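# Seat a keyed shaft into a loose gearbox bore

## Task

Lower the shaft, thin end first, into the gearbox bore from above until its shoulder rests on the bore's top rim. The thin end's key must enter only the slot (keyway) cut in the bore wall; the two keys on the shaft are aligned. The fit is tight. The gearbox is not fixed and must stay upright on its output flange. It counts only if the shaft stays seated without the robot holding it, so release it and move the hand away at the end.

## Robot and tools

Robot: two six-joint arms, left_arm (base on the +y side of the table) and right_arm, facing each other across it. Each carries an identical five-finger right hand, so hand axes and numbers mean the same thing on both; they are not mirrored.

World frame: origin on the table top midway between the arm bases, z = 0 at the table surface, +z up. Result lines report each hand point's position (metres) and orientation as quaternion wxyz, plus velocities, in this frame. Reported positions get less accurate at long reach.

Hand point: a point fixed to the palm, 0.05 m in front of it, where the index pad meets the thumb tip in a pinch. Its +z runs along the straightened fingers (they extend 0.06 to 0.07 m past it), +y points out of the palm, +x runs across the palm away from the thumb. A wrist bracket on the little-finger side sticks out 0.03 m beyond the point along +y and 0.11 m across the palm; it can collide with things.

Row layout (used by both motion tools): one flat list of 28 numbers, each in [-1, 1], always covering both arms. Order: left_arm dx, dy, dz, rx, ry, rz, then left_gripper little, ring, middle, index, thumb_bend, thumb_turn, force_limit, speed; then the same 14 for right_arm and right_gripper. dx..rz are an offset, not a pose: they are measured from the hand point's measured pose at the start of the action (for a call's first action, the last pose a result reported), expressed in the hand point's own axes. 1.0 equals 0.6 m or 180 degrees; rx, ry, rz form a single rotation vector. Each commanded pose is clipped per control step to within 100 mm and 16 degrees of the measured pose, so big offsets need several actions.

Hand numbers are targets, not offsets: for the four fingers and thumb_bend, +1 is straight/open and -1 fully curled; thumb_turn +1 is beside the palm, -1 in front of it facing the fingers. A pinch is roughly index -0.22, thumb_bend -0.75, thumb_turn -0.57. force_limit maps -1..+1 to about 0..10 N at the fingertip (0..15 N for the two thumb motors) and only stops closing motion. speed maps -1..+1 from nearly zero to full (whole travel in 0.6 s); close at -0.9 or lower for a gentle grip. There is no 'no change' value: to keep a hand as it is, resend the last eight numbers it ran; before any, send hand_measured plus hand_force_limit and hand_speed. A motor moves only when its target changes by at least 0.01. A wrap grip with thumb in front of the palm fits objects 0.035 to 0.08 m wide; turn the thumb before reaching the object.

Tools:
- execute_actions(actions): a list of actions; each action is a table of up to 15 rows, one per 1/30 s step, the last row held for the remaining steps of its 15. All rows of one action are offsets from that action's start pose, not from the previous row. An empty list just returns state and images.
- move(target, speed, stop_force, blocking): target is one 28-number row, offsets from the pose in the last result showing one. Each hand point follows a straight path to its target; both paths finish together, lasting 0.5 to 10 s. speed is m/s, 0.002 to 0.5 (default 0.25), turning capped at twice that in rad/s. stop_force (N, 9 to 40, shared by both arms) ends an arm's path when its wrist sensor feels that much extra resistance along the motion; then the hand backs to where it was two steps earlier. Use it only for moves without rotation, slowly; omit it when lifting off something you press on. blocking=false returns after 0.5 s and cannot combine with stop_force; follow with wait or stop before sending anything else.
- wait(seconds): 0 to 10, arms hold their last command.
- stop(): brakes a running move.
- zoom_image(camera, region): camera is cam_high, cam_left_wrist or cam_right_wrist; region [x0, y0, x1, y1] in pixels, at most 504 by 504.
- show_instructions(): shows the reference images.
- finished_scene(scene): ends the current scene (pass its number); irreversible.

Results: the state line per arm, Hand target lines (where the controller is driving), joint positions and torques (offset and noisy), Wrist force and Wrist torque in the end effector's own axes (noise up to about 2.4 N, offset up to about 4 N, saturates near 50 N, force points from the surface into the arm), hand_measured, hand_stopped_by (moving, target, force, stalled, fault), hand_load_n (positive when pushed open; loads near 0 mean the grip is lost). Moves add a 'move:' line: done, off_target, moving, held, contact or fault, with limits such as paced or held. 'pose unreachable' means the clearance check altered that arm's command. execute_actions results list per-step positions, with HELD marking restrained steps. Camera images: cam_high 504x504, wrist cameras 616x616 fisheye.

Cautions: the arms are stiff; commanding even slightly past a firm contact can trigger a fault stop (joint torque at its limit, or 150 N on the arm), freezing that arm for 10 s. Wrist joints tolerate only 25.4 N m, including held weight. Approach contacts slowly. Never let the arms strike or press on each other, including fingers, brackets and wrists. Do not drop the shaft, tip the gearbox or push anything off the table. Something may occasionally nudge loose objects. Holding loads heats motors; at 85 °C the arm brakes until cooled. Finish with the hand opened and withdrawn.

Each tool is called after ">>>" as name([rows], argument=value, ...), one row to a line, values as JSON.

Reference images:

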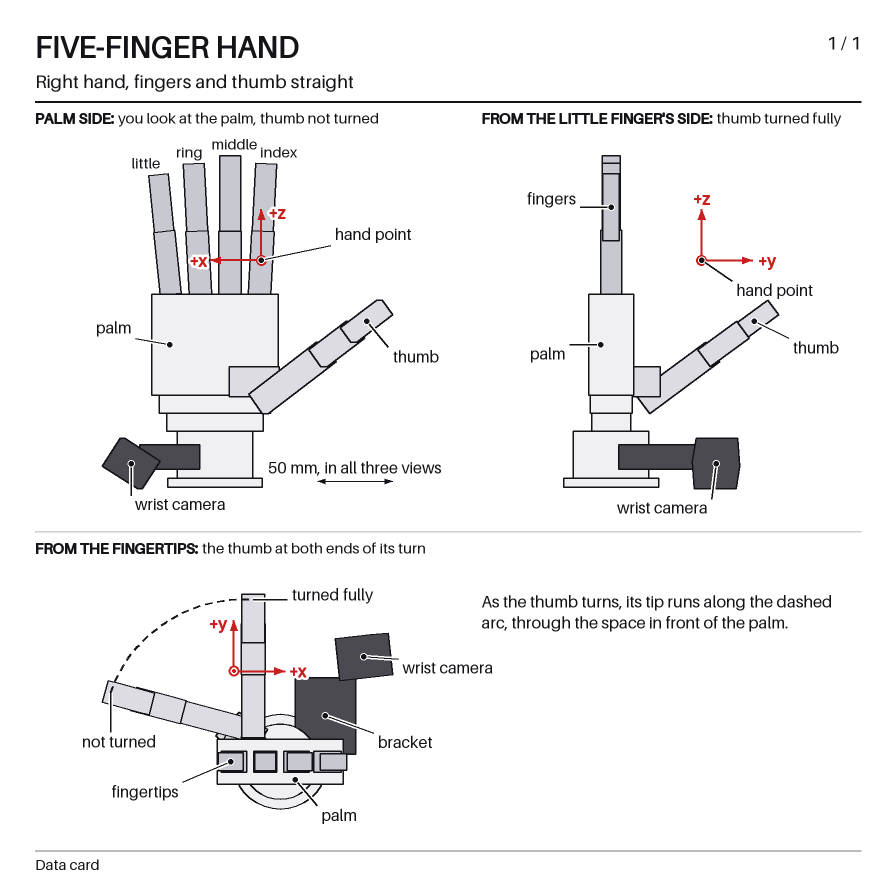

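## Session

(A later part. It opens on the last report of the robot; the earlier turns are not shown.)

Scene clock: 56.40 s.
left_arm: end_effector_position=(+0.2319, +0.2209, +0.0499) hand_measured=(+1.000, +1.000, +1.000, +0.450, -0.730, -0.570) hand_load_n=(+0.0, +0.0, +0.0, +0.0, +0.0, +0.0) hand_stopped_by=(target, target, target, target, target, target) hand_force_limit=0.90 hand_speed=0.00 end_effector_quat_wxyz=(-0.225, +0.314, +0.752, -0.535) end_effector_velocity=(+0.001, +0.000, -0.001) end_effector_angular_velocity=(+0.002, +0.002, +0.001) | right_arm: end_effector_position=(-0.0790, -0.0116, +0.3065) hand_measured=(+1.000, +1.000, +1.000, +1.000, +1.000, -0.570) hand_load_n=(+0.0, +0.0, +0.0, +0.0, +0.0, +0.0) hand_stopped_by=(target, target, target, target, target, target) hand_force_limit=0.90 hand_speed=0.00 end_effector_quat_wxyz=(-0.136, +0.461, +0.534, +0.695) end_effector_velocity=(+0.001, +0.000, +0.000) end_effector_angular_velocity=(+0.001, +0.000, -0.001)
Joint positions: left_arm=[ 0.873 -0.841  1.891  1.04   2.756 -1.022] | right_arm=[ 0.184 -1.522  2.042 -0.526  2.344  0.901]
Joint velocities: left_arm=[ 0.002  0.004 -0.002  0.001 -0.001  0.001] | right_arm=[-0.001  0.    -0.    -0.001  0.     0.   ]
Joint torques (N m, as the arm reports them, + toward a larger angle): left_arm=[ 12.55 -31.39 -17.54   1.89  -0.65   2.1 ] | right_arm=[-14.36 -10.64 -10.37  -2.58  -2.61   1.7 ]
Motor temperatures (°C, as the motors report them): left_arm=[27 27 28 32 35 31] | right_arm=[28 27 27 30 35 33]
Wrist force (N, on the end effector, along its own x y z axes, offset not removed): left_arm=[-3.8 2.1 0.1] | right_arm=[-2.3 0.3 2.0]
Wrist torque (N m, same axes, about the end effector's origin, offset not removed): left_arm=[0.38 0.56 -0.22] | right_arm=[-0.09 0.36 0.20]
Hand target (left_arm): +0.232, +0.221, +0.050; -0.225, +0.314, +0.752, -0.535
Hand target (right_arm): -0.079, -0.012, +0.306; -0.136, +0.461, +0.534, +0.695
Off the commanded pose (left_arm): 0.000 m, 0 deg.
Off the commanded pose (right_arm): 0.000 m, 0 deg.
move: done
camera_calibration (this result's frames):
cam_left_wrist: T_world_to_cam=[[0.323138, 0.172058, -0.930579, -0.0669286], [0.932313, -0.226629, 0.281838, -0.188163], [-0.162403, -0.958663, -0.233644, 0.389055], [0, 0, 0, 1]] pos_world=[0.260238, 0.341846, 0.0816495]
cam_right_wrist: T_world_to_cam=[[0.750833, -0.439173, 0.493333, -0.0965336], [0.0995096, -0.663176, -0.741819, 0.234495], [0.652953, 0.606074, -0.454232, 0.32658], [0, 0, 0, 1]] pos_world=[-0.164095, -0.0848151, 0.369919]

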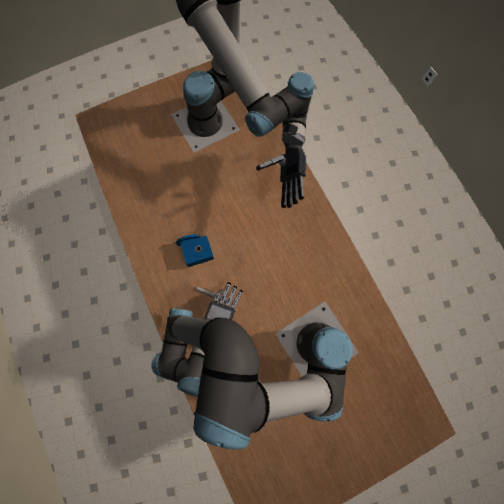

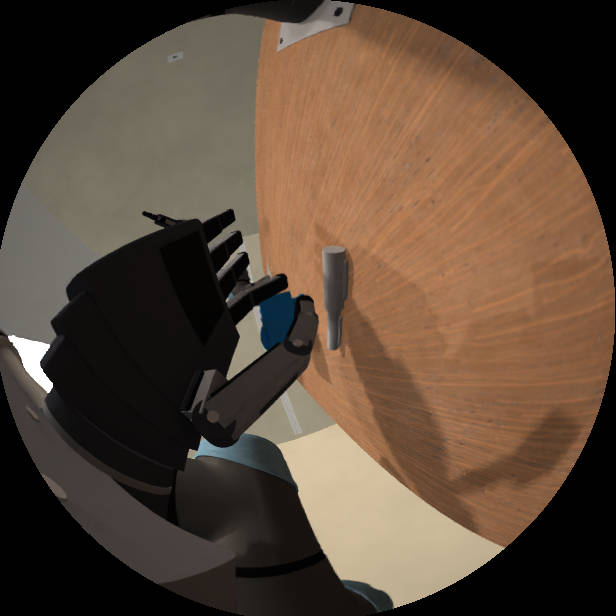

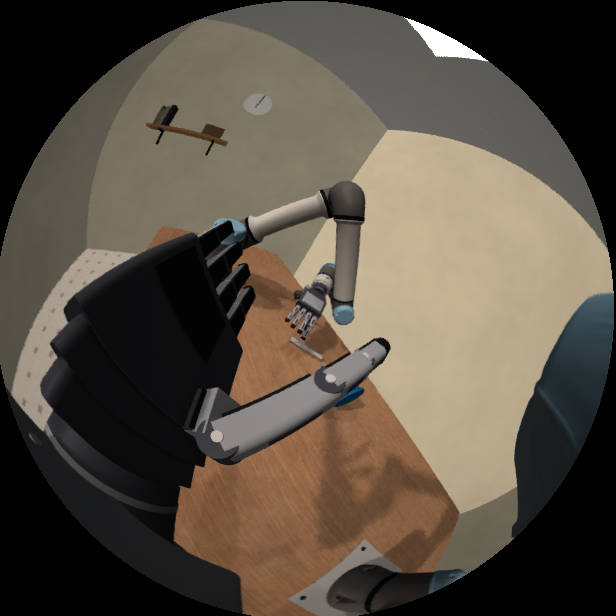

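>>> move(target=[0.003,0.044,0.0155,0,0,0,1,1,1,0.45,-0.73,-0.57,0.9,0,0,0,0,0,0,0,1,1,1,1,1,-0.57,0.9,0], speed=0.02, stop_force=10)

>>> zoom_image(camera="cam_left_wrist", region=[230, 200, 430, 400])

>>> zoom_image(camera="cam_right_wrist", region=[260, 290, 350, 380])

Scene clock: 58.30 s.
left_arm: end_effector_position=(+0.2305, +0.2221, +0.0220) hand_measured=(+1.000, +1.000, +1.000, +0.450, -0.730, -0.570) hand_load_n=(+0.0, +0.0, +0.0, +0.0, +0.0, +0.0) hand_stopped_by=(target, target, target, target, target, target) hand_force_limit=0.90 hand_speed=0.00 end_effector_quat_wxyz=(-0.225, +0.314, +0.752, -0.535) end_effector_velocity=(+0.001, -0.001, -0.000) end_effector_angular_velocity=(-0.005, -0.003, +0.001) | right_arm: end_effector_position=(-0.0790, -0.0116, +0.3065) hand_measured=(+1.000, +1.000, +1.000, +1.000, +1.000, -0.570) hand_load_n=(+0.0, +0.0, +0.0, +0.0, +0.0, +0.0) hand_stopped_by=(target, target, target, target, target, target) hand_force_limit=0.90 hand_speed=0.00 end_effector_quat_wxyz=(-0.136, +0.461, +0.534, +0.695) end_effector_velocity=(+0.000, -0.000, -0.000) end_effector_angular_velocity=(-0.000, -0.000, +0.000)
Joint positions: left_arm=[ 0.874 -0.782  1.89   0.983  2.756 -1.02 ] | right_arm=[ 0.184 -1.522  2.042 -0.526  2.344  0.901]
Joint velocities: left_arm=[ 0.     0.001 -0.003 -0.003  0.002  0.001] | right_arm=[-0.     0.     0.001 -0.001 -0.    -0.   ]
Joint torques (N m, as the arm reports them, + toward a larger angle): left_arm=[ 12.12 -31.69 -15.97   0.55  -0.4    1.43] | right_arm=[-14.3  -10.47 -10.6   -2.66  -2.6    1.74]
Motor temperatures (°C, as the motors report them): left_arm=[27 27 28 32 35 31] | right_arm=[28 27 27 30 35 33]
Wrist force (N, on the end effector, along its own x y z axes, offset not removed): left_arm=[2.0 -0.3 0.5] | right_arm=[-3.0 -0.6 1.6]
Wrist torque (N m, same axes, about the end effector's origin, offset not removed): left_arm=[-0.16 -0.49 0.01] | right_arm=[-0.35 0.52 0.03]
Hand target (left_arm): +0.230, +0.222, +0.022; -0.225, +0.314, +0.752, -0.535
Hand target (right_arm): -0.079, -0.012, +0.306; -0.136, +0.461, +0.534, +0.695
Off the commanded pose (left_arm): 0.000 m, 0 deg.
Off the commanded pose (right_arm): 0.000 m, 0 deg.
move: done
camera_calibration (this result's frames):
cam_left_wrist: T_world_to_cam=[[0.323174, 0.172025, -0.930573, -0.0926236], [0.932297, -0.226645, 0.281875, -0.178671], [-0.16242, -0.958665, -0.233624, 0.383482], [0, 0, 0, 1]] pos_world=[0.258793, 0.34307, 0.0537605]
cam_right_wrist: T_world_to_cam=[[0.750833, -0.439173, 0.493333, -0.0965336], [0.0995096, -0.663176, -0.741819, 0.234495], [0.652953, 0.606074, -0.454232, 0.32658], [0, 0, 0, 1]] pos_world=[-0.164095, -0.084815, 0.369919]

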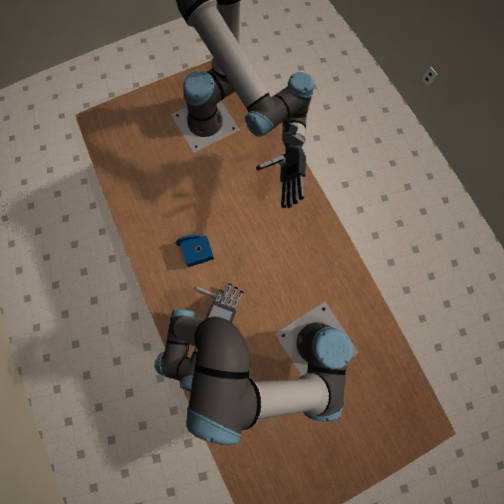

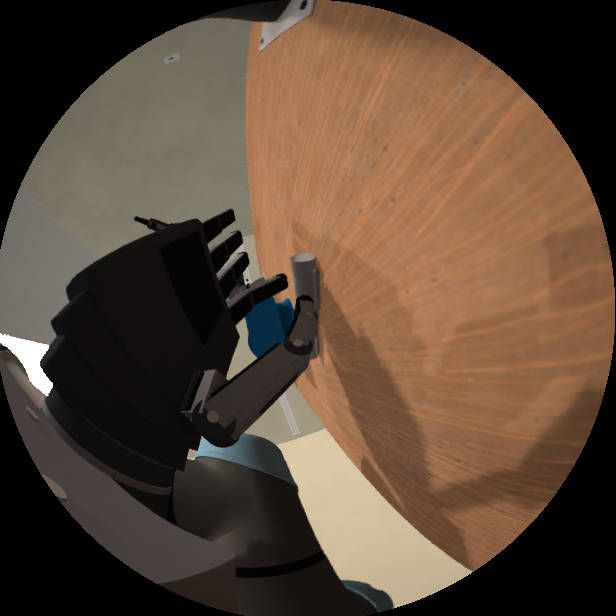

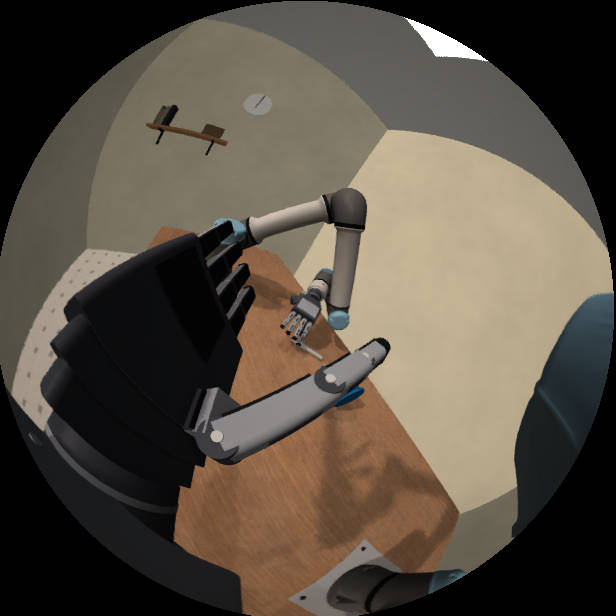

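Region (230, 200, 430, 400) of cam_left_wrist's 616x616 image, scaled by 2.520, with more detail than that image has.

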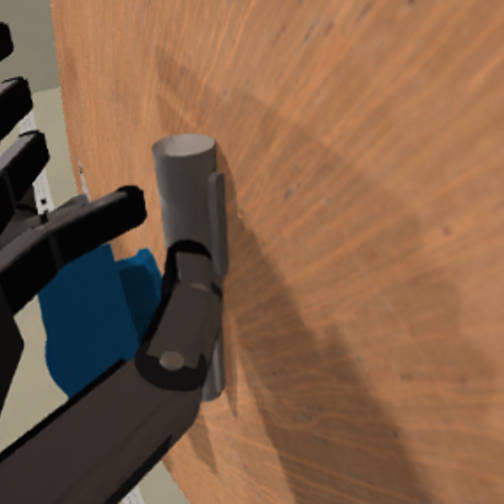

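Region (260, 290, 350, 380) of cam_right_wrist's 616x616 image, scaled by 5.600, with more detail than that image has.

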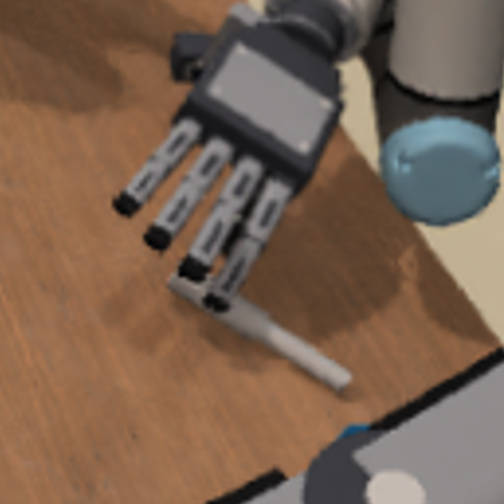

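>>> move(target=[0,-0.002,0.013,0,0,0,1,1,1,0.3,-0.73,-0.57,0.9,-0.7,0,0,0,0,0,0,1,1,1,1,1,-0.57,0.9,0], speed=0.015)

>>> move(target=[0,0,0,0,0,0,1,1,1,-0.1,-0.73,-0.57,0.6,-0.9,0,0,0,0,0,0,1,1,1,1,1,-0.57,0.9,0])

>>> zoom_image(camera="cam_left_wrist", region=[230, 200, 430, 400])

>>> zoom_image(camera="cam_right_wrist", region=[260, 290, 350, 380])

Scene clock: 59.43 s.
left_arm: end_effector_position=(+0.2250, +0.2168, +0.0206) hand_measured=(+1.000, +1.000, +1.000, +0.300, -0.730, -0.570) hand_load_n=(+0.0, +0.0, +0.0, +0.0, +0.0, +0.0) hand_stopped_by=(target, target, target, target, target, target) hand_force_limit=0.90 hand_speed=-0.70 end_effector_quat_wxyz=(-0.225, +0.314, +0.752, -0.535) end_effector_velocity=(-0.000, -0.001, -0.000) end_effector_angular_velocity=(+0.000, -0.002, +0.000) | right_arm: end_effector_position=(-0.0790, -0.0116, +0.3065) hand_measured=(+1.000, +1.000, +1.000, +1.000, +1.000, -0.570) hand_load_n=(+0.0, +0.0, +0.0, +0.0, +0.0, +0.0) hand_stopped_by=(target, target, target, target, target, target) hand_force_limit=0.90 hand_speed=0.00 end_effector_quat_wxyz=(-0.136, +0.461, +0.534, +0.695) end_effector_velocity=(-0.000, -0.000, +0.000) end_effector_angular_velocity=(+0.001, +0.000, +0.001)
Joint positions: left_arm=[ 0.854 -0.789  1.896  0.942  2.765 -1.066] | right_arm=[ 0.184 -1.522  2.042 -0.526  2.344  0.901]
Joint velocities: left_arm=[-0.003 -0.002 -0.001 -0.008  0.    -0.01 ] | right_arm=[ 0.    -0.     0.    -0.001 -0.     0.   ]
Joint torques (N m, as the arm reports them, + toward a larger angle): left_arm=[-10.54 -43.83   1.48   0.41   3.12  -1.56] | right_arm=[-14.37 -10.27 -10.53  -2.46  -2.59   1.73]
Motor temperatures (°C, as the motors report them): left_arm=[27 27 28 32 35 31] | right_arm=[28 27 27 30 35 33]
Wrist force (N, on the end effector, along its own x y z axes, offset not removed): left_arm=[-2.1 0.0 0.4] | right_arm=[-4.0 -2.8 -0.2]
Wrist torque (N m, same axes, about the end effector's origin, offset not removed): left_arm=[0.05 0.32 -0.08] | right_arm=[-0.51 0.72 -0.07]
Hand target (left_arm): +0.225, +0.217, +0.021; -0.225, +0.314, +0.752, -0.535
Hand target (right_arm): -0.079, -0.012, +0.306; -0.136, +0.461, +0.534, +0.695
Off the commanded pose (left_arm): 0.000 m, 0 deg.
Off the commanded pose (right_arm): 0.000 m, 0 deg.
move: done
camera_calibration (this result's frames):
cam_left_wrist: T_world_to_cam=[[0.323108, 0.171915, -0.930616, -0.0911877], [0.932301, -0.226706, 0.281813, -0.174393], [-0.162529, -0.958671, -0.233527, 0.377144], [0, 0, 0, 1]] pos_world=[0.253347, 0.337698, 0.052359]
cam_right_wrist: T_world_to_cam=[[0.750833, -0.439173, 0.493333, -0.0965336], [0.0995098, -0.663176, -0.741819, 0.234495], [0.652953, 0.606074, -0.454232, 0.32658], [0, 0, 0, 1]] pos_world=[-0.164095, -0.0848151, 0.369919]

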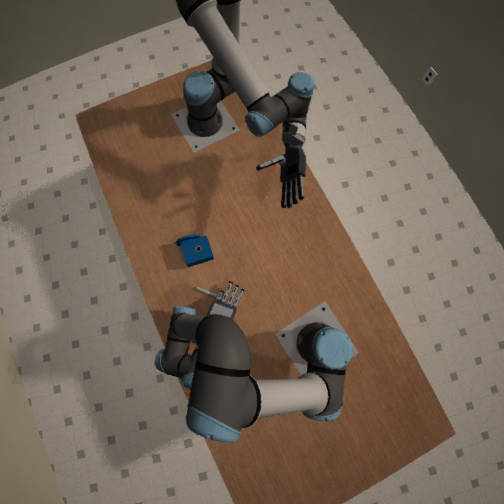

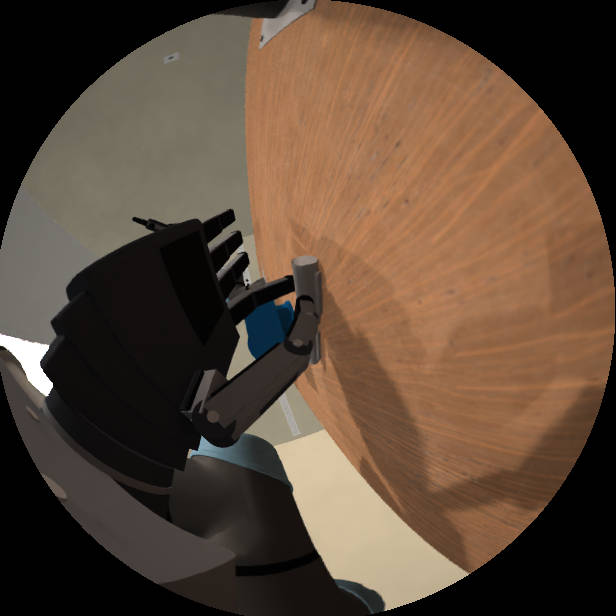

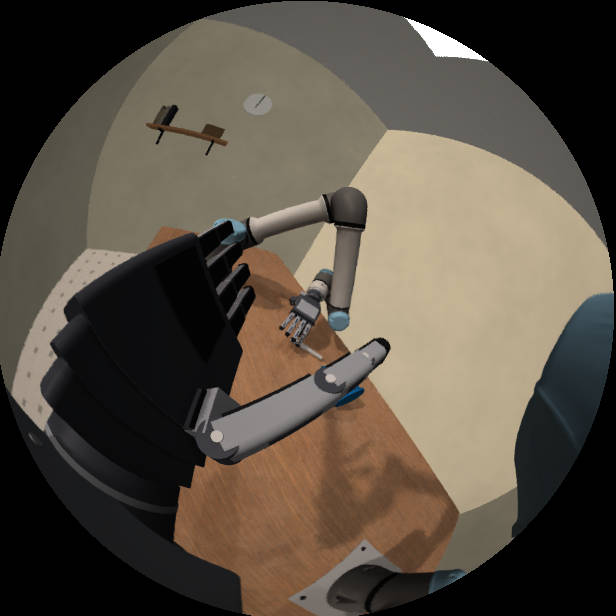

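Scene clock: 61.50 s.
left_arm: end_effector_position=(+0.2250, +0.2168, +0.0206) hand_measured=(+1.000, +1.000, +1.000, -0.002, -0.730, -0.570) hand_load_n=(+0.0, +0.0, +0.0, +7.5, -0.5, -2.0) hand_stopped_by=(target, target, target, force, target, target) hand_force_limit=0.60 hand_speed=-0.90 end_effector_quat_wxyz=(-0.225, +0.314, +0.752, -0.535) end_effector_velocity=(+0.000, -0.000, +0.000) end_effector_angular_velocity=(-0.000, -0.000, +0.001) | right_arm: end_effector_position=(-0.0790, -0.0116, +0.3065) hand_measured=(+1.000, +1.000, +1.000, +1.000, +1.000, -0.570) hand_load_n=(+0.0, +0.0, +0.0, +0.0, +0.0, +0.0) hand_stopped_by=(target, target, target, target, target, target) hand_force_limit=0.90 hand_speed=0.00 end_effector_quat_wxyz=(-0.136, +0.461, +0.534, +0.695) end_effector_velocity=(+0.000, -0.000, -0.000) end_effector_angular_velocity=(-0.001, -0.000, -0.000)
Joint positions: left_arm=[ 0.854 -0.789  1.896  0.942  2.765 -1.066] | right_arm=[ 0.184 -1.522  2.042 -0.526  2.344  0.901]
Joint velocities: left_arm=[ 0.    -0.001 -0.    -0.001  0.001 -0.002] | right_arm=[-0.     0.     0.001  0.     0.     0.   ]
Joint torques (N m, as the arm reports them, + toward a larger angle): left_arm=[ 11.94 -31.77 -15.35   3.31  -0.69   1.91] | right_arm=[-14.65 -10.94 -10.37  -2.51  -2.59   1.79]
Motor temperatures (°C, as the motors report them): left_arm=[27 27 28 32 35 31] | right_arm=[28 27 27 30 35 33]
Wrist force (N, on the end effector, along its own x y z axes, offset not removed): left_arm=[-3.2 -5.1 -1.3] | right_arm=[-0.2 -1.1 0.4]
Wrist torque (N m, same axes, about the end effector's origin, offset not removed): left_arm=[0.10 0.27 -0.07] | right_arm=[-0.28 0.25 0.25]
Hand target (left_arm): +0.225, +0.217, +0.021; -0.225, +0.314, +0.752, -0.535
Hand target (right_arm): -0.079, -0.012, +0.306; -0.136, +0.461, +0.534, +0.695
Off the commanded pose (left_arm): 0.000 m, 0 deg.
Off the commanded pose (right_arm): 0.000 m, 0 deg.
move: done
camera_calibration (this result's frames):
cam_left_wrist: T_world_to_cam=[[0.323101, 0.171919, -0.930618, -0.0911844], [0.932303, -0.226709, 0.281805, -0.174395], [-0.162532, -0.958669, -0.23353, 0.377145], [0, 0, 0, 1]] pos_world=[0.253349, 0.337697, 0.0523621]
cam_right_wrist: T_world_to_cam=[[0.750833, -0.439173, 0.493333, -0.0965336], [0.0995096, -0.663176, -0.741819, 0.234495], [0.652953, 0.606074, -0.454232, 0.32658], [0, 0, 0, 1]] pos_world=[-0.164095, -0.0848151, 0.369919]

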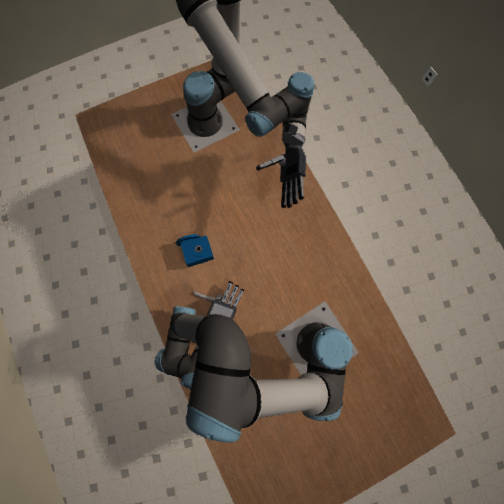

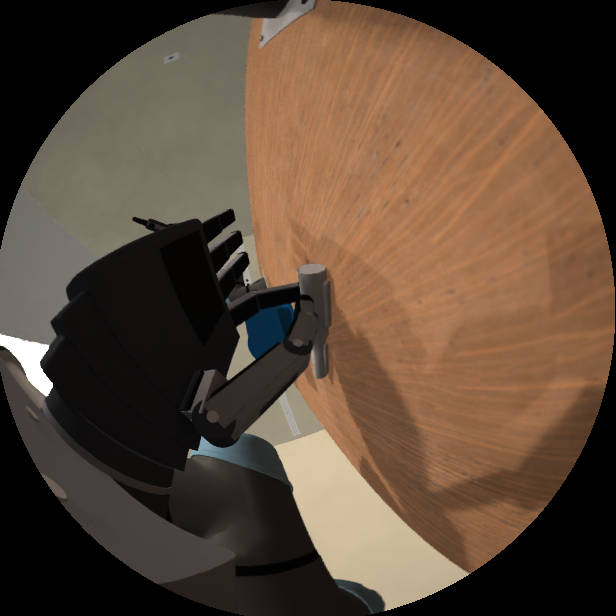

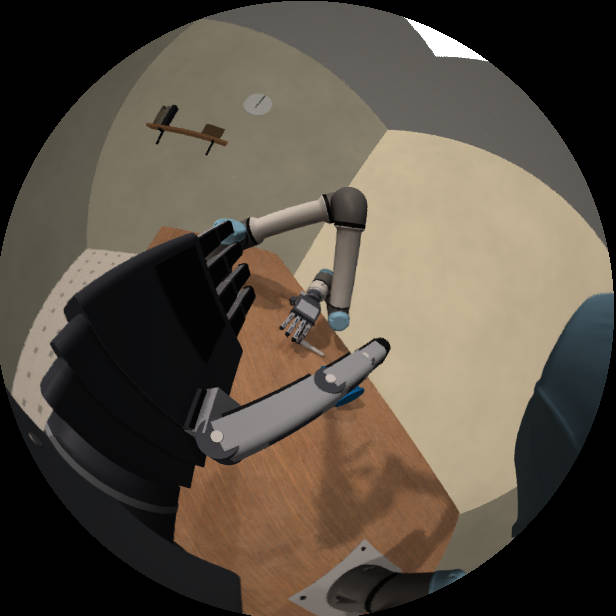

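Region (230, 200, 430, 400) of cam_left_wrist's 616x616 image, scaled by 2.520, with more detail than that image has.

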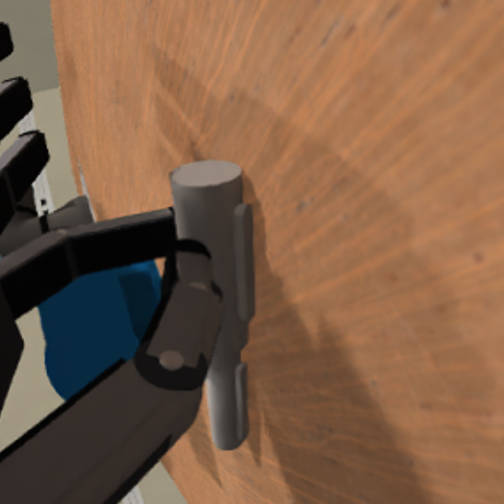

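Region (260, 290, 350, 380) of cam_right_wrist's 616x616 image, scaled by 5.600, with more detail than that image has.

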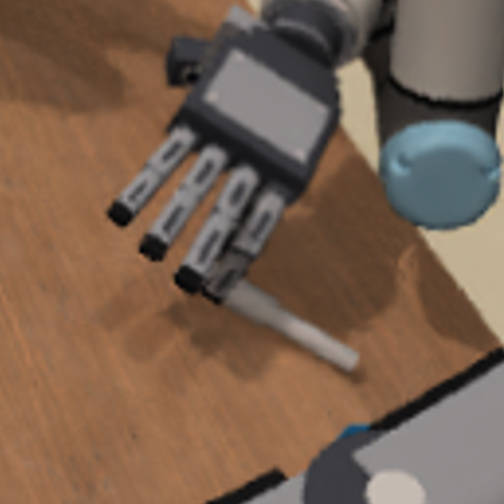

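>>> move(target=[0,0.009,-0.026,0,0,0,1,1,1,0.4,-0.73,-0.57,0.6,-0.5,0,0,0,0,0,0,1,1,1,1,1,-0.57,0.9,0], speed=0.015)

>>> move(target=[0,0.004,0.004,0,0,0,1,1,1,0.25,-0.52,-0.57,0.6,-0.7,0,0,0,0,0,0,1,1,1,1,1,-0.57,0.9,0], speed=0.01)

>>> move(target=[0,0,0,0,0,0,1,1,1,-0.1,-0.52,-0.57,0.6,-0.9,0,0,0,0,0,0,1,1,1,1,1,-0.57,0.9,0])

>>> zoom_image(camera="cam_left_wrist", region=[230, 200, 430, 400])

Scene clock: 63.10 s.
left_arm: end_effector_position=(+0.2367, +0.2283, +0.0206) hand_measured=(+1.000, +1.000, +1.000, +0.400, -0.730, -0.570) hand_load_n=(+0.0, +0.0, +0.0, +0.0, +0.0, +0.0) hand_stopped_by=(target, target, target, target, target, target) hand_force_limit=0.60 hand_speed=-0.50 end_effector_quat_wxyz=(-0.225, +0.314, +0.752, -0.535) end_effector_velocity=(+0.001, +0.001, +0.000) end_effector_angular_velocity=(-0.001, -0.001, +0.000) | right_arm: end_effector_position=(-0.0790, -0.0116, +0.3065) hand_measured=(+1.000, +1.000, +1.000, +1.000, +1.000, -0.570) hand_load_n=(+0.0, +0.0, +0.0, +0.0, +0.0, +0.0) hand_stopped_by=(target, target, target, target, target, target) hand_force_limit=0.90 hand_speed=0.00 end_effector_quat_wxyz=(-0.136, +0.461, +0.534, +0.695) end_effector_velocity=(-0.000, +0.000, +0.000) end_effector_angular_velocity=(+0.000, +0.000, +0.000)
Joint positions: left_arm=[ 0.896 -0.768  1.881  1.023  2.745 -0.971] | right_arm=[ 0.184 -1.522  2.042 -0.526  2.344  0.901]
Joint velocities: left_arm=[ 0.004  0.002 -0.002  0.007 -0.002  0.009] | right_arm=[-0. -0. -0. -0. -0. -0.]
Joint torques (N m, as the arm reports them, + toward a larger angle): left_arm=[ 13.   -32.95 -15.94   4.14  -0.67   2.22] | right_arm=[-14.   -10.26 -10.21  -2.58  -2.51   1.79]
Motor temperatures (°C, as the motors report them): left_arm=[27 27 28 32 35 31] | right_arm=[28 27 27 30 35 33]
Wrist force (N, on the end effector, along its own x y z axes, offset not removed): left_arm=[-3.3 -0.9 2.4] | right_arm=[0.6 -2.2 1.7]
Wrist torque (N m, same axes, about the end effector's origin, offset not removed): left_arm=[-0.28 0.40 -0.38] | right_arm=[-0.55 0.04 0.19]
Hand target (left_arm): +0.237, +0.228, +0.021; -0.225, +0.314, +0.752, -0.535
Hand target (right_arm): -0.079, -0.012, +0.306; -0.136, +0.461, +0.534, +0.695
Off the commanded pose (left_arm): 0.000 m, 0 deg.
Off the commanded pose (right_arm): 0.000 m, 0 deg.
move: done
camera_calibration (this result's frames):
cam_left_wrist: T_world_to_cam=[[0.32318, 0.172049, -0.930566, -0.0970099], [0.932293, -0.22667, 0.281871, -0.182681], [-0.162436, -0.958655, -0.233655, 0.390054], [0, 0, 0, 1]] pos_world=[0.265022, 0.34921, 0.0523565]
cam_right_wrist: T_world_to_cam=[[0.750833, -0.439173, 0.493333, -0.0965336], [0.0995097, -0.663176, -0.741819, 0.234495], [0.652953, 0.606074, -0.454232, 0.32658], [0, 0, 0, 1]] pos_world=[-0.164095, -0.0848151, 0.369919]

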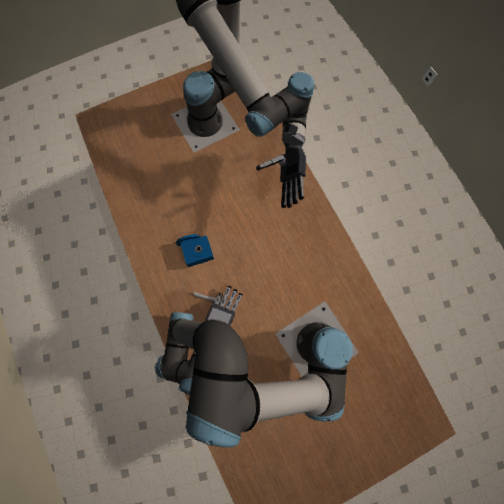

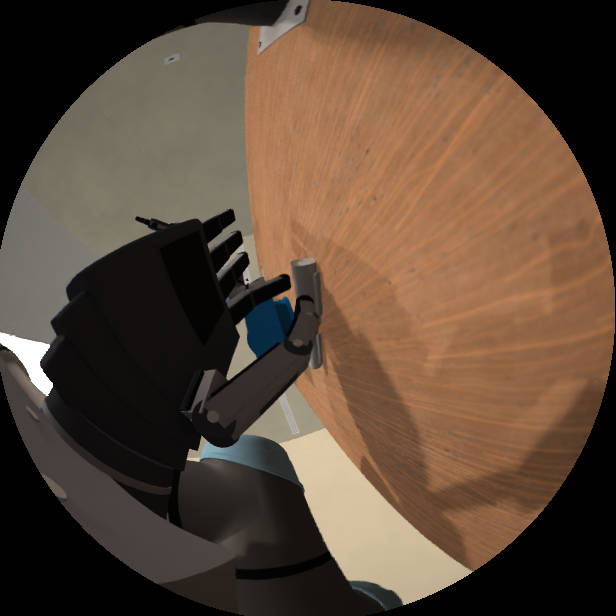

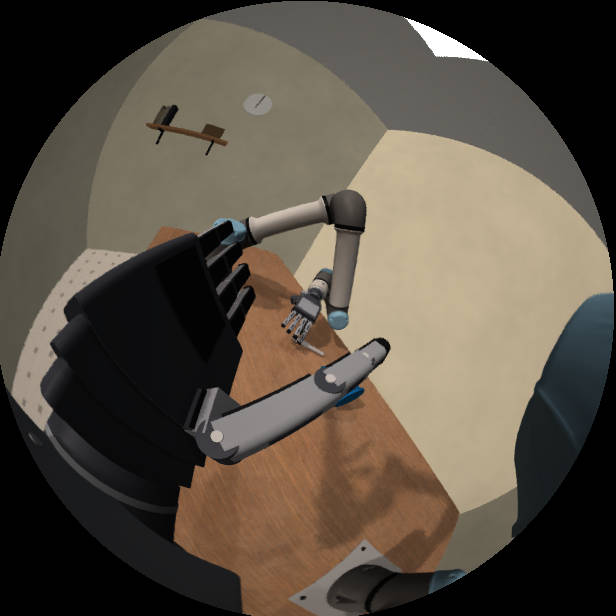

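Scene clock: 64.03 s.
left_arm: end_effector_position=(+0.2356, +0.2273, +0.0175) hand_measured=(+1.000, +1.000, +1.000, +0.250, -0.520, -0.570) hand_load_n=(+0.0, +0.0, +0.0, +0.0, +0.0, +0.0) hand_stopped_by=(target, target, target, target, target, target) hand_force_limit=0.60 hand_speed=-0.70 end_effector_quat_wxyz=(-0.225, +0.314, +0.752, -0.535) end_effector_velocity=(+0.000, -0.000, +0.000) end_effector_angular_velocity=(-0.000, -0.001, +0.000) | right_arm: end_effector_position=(-0.0790, -0.0116, +0.3065) hand_measured=(+1.000, +1.000, +1.000, +1.000, +1.000, -0.570) hand_load_n=(+0.0, +0.0, +0.0, +0.0, +0.0, +0.0) hand_stopped_by=(target, target, target, target, target, target) hand_force_limit=0.90 hand_speed=0.00 end_effector_quat_wxyz=(-0.136, +0.461, +0.534, +0.695) end_effector_velocity=(+0.000, -0.000, -0.000) end_effector_angular_velocity=(-0.002, -0.000, -0.000)
Joint positions: left_arm=[ 0.892 -0.763  1.881  1.01   2.747 -0.979] | right_arm=[ 0.184 -1.522  2.042 -0.526  2.344  0.901]
Joint velocities: left_arm=[ 0.    -0.001 -0.    -0.    -0.    -0.   ] | right_arm=[ 0.    -0.     0.     0.002  0.     0.   ]
Joint torques (N m, as the arm reports them, + toward a larger angle): left_arm=[-11.29 -32.79   1.89   0.36   3.07  -1.49] | right_arm=[-14.85 -11.1  -10.16  -2.51  -2.6    1.69]
Motor temperatures (°C, as the motors report them): left_arm=[27 27 28 32 35 31] | right_arm=[28 27 27 30 35 33]
Wrist force (N, on the end effector, along its own x y z axes, offset not removed): left_arm=[-4.9 0.2 1.3] | right_arm=[-2.1 -1.4 3.8]
Wrist torque (N m, same axes, about the end effector's origin, offset not removed): left_arm=[0.05 0.74 -0.27] | right_arm=[-0.52 0.37 0.04]
Hand target (left_arm): +0.236, +0.227, +0.018; -0.225, +0.314, +0.752, -0.535
Hand target (right_arm): -0.079, -0.012, +0.306; -0.136, +0.461, +0.534, +0.695
Off the commanded pose (left_arm): 0.000 m, 0 deg.
Off the commanded pose (right_arm): 0.000 m, 0 deg.
move: done
camera_calibration (this result's frames):
cam_left_wrist: T_world_to_cam=[[0.323174, 0.172041, -0.93057, -0.0993203], [0.932294, -0.226668, 0.281867, -0.181066], [-0.162438, -0.958657, -0.233646, 0.38818], [0, 0, 0, 1]] pos_world=[0.26396, 0.348176, 0.0493088]
cam_right_wrist: T_world_to_cam=[[0.750833, -0.439173, 0.493333, -0.0965336], [0.0995096, -0.663176, -0.741819, 0.234495], [0.652953, 0.606074, -0.454232, 0.32658], [0, 0, 0, 1]] pos_world=[-0.164095, -0.0848151, 0.369919]

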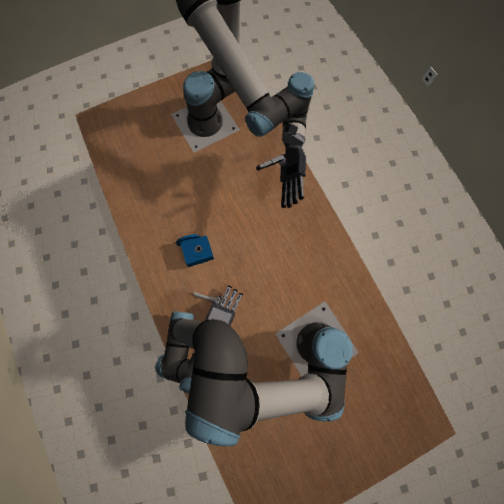

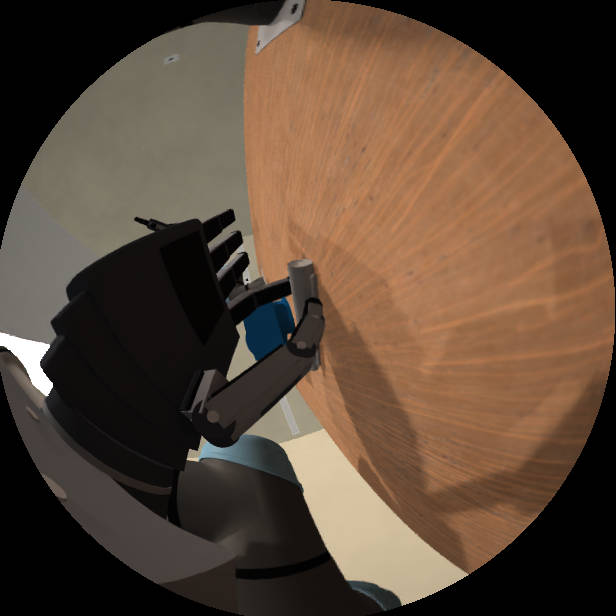

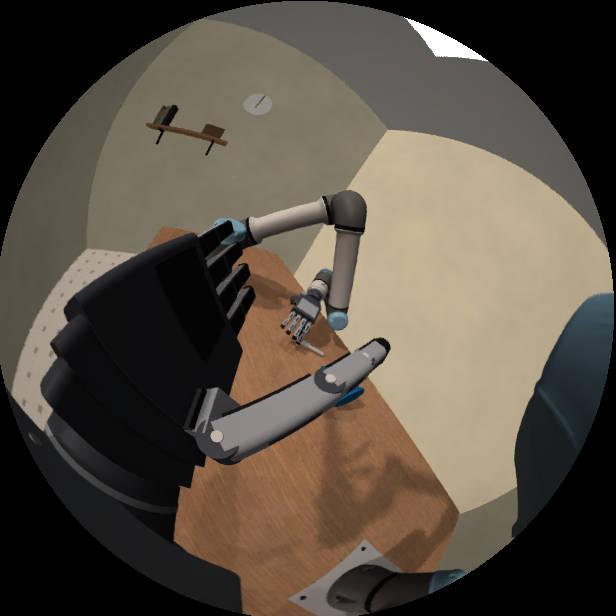

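Scene clock: 65.67 s.
left_arm: end_effector_position=(+0.2356, +0.2273, +0.0175) hand_measured=(+1.000, +1.000, +1.000, +0.020, -0.518, -0.570) hand_load_n=(+0.0, +0.0, +0.0, +9.0, +2.0, -2.5) hand_stopped_by=(target, target, target, force, target, target) hand_force_limit=0.60 hand_speed=-0.90 end_effector_quat_wxyz=(-0.225, +0.314, +0.752, -0.535) end_effector_velocity=(-0.000, -0.000, -0.001) end_effector_angular_velocity=(+0.001, +0.001, -0.001) | right_arm: end_effector_position=(-0.0790, -0.0116, +0.3065) hand_measured=(+1.000, +1.000, +1.000, +1.000, +1.000, -0.570) hand_load_n=(+0.0, +0.0, +0.0, +0.0, +0.0, +0.0) hand_stopped_by=(target, target, target, target, target, target) hand_force_limit=0.90 hand_speed=0.00 end_effector_quat_wxyz=(-0.136, +0.461, +0.534, +0.695) end_effector_velocity=(-0.000, +0.000, -0.000) end_effector_angular_velocity=(-0.001, -0.000, +0.000)
Joint positions: left_arm=[ 0.892 -0.763  1.881  1.01   2.747 -0.979] | right_arm=[ 0.184 -1.522  2.042 -0.526  2.344  0.901]
Joint velocities: left_arm=[-0.001  0.002 -0.001 -0.    -0.001 -0.001] | right_arm=[-0.     0.    -0.     0.001 -0.    -0.   ]
Joint torques (N m, as the arm reports them, + toward a larger angle): left_arm=[ -9.16 -33.23   1.54   1.2    1.66  -0.81] | right_arm=[-14.33 -10.88  -9.91  -2.52  -2.64   1.88]
Motor temperatures (°C, as the motors report them): left_arm=[27 27 28 32 35 31] | right_arm=[28 27 27 30 35 33]
Wrist force (N, on the end effector, along its own x y z axes, offset not removed): left_arm=[-1.8 -1.8 -1.8] | right_arm=[-2.2 0.0 0.0]
Wrist torque (N m, same axes, about the end effector's origin, offset not removed): left_arm=[0.40 0.03 -0.03] | right_arm=[-0.12 0.21 0.07]
Hand target (left_arm): +0.236, +0.227, +0.018; -0.225, +0.314, +0.752, -0.535
Hand target (right_arm): -0.079, -0.012, +0.306; -0.136, +0.461, +0.534, +0.695
Off the commanded pose (left_arm): 0.000 m, 0 deg.
Off the commanded pose (right_arm): 0.000 m, 0 deg.
move: done
camera_calibration (this result's frames):
cam_left_wrist: T_world_to_cam=[[0.32317, 0.172038, -0.930572, -0.0993181], [0.932296, -0.226664, 0.281865, -0.181067], [-0.162436, -0.958659, -0.233641, 0.388177], [0, 0, 0, 1]] pos_world=[0.263958, 0.348175, 0.0493081]
cam_right_wrist: T_world_to_cam=[[0.750833, -0.439173, 0.493333, -0.0965337], [0.0995096, -0.663176, -0.741819, 0.234495], [0.652953, 0.606074, -0.454232, 0.32658], [0, 0, 0, 1]] pos_world=[-0.164095, -0.0848151, 0.369919]

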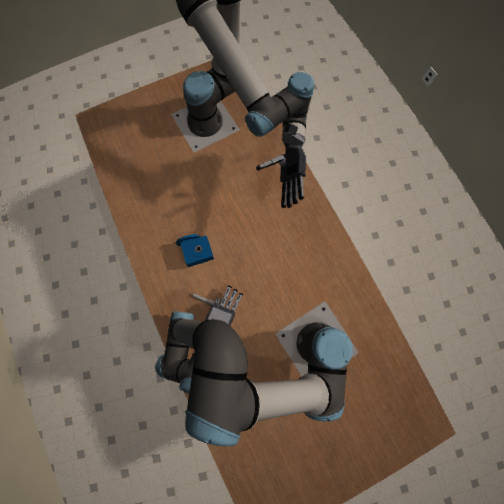

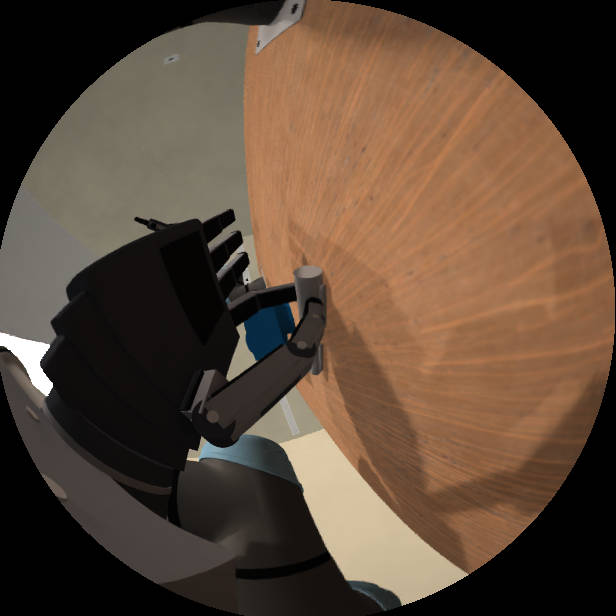

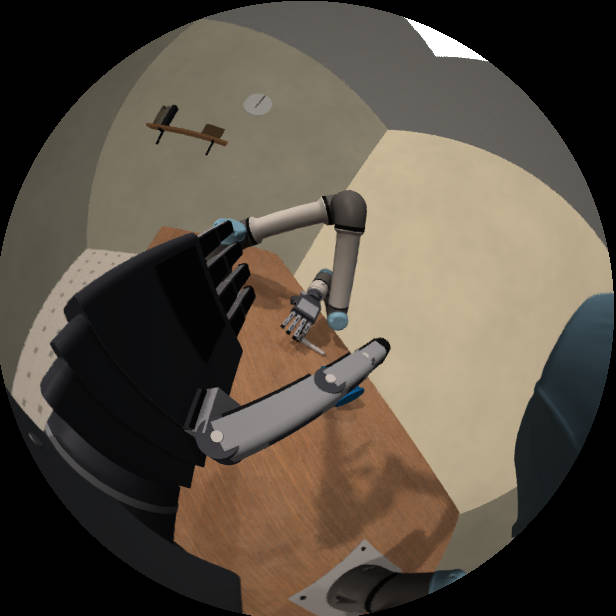

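Region (230, 200, 430, 400) of cam_left_wrist's 616x616 image, scaled by 2.520, with more detail than that image has.

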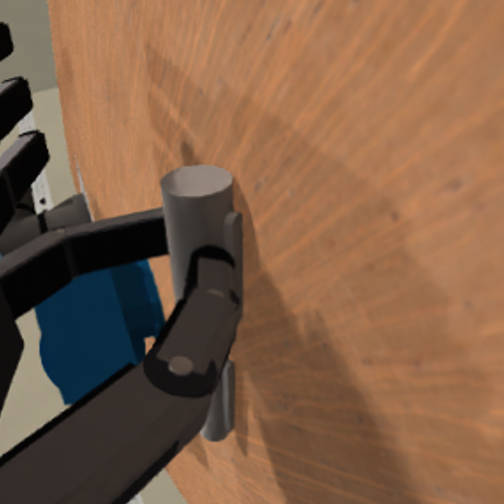

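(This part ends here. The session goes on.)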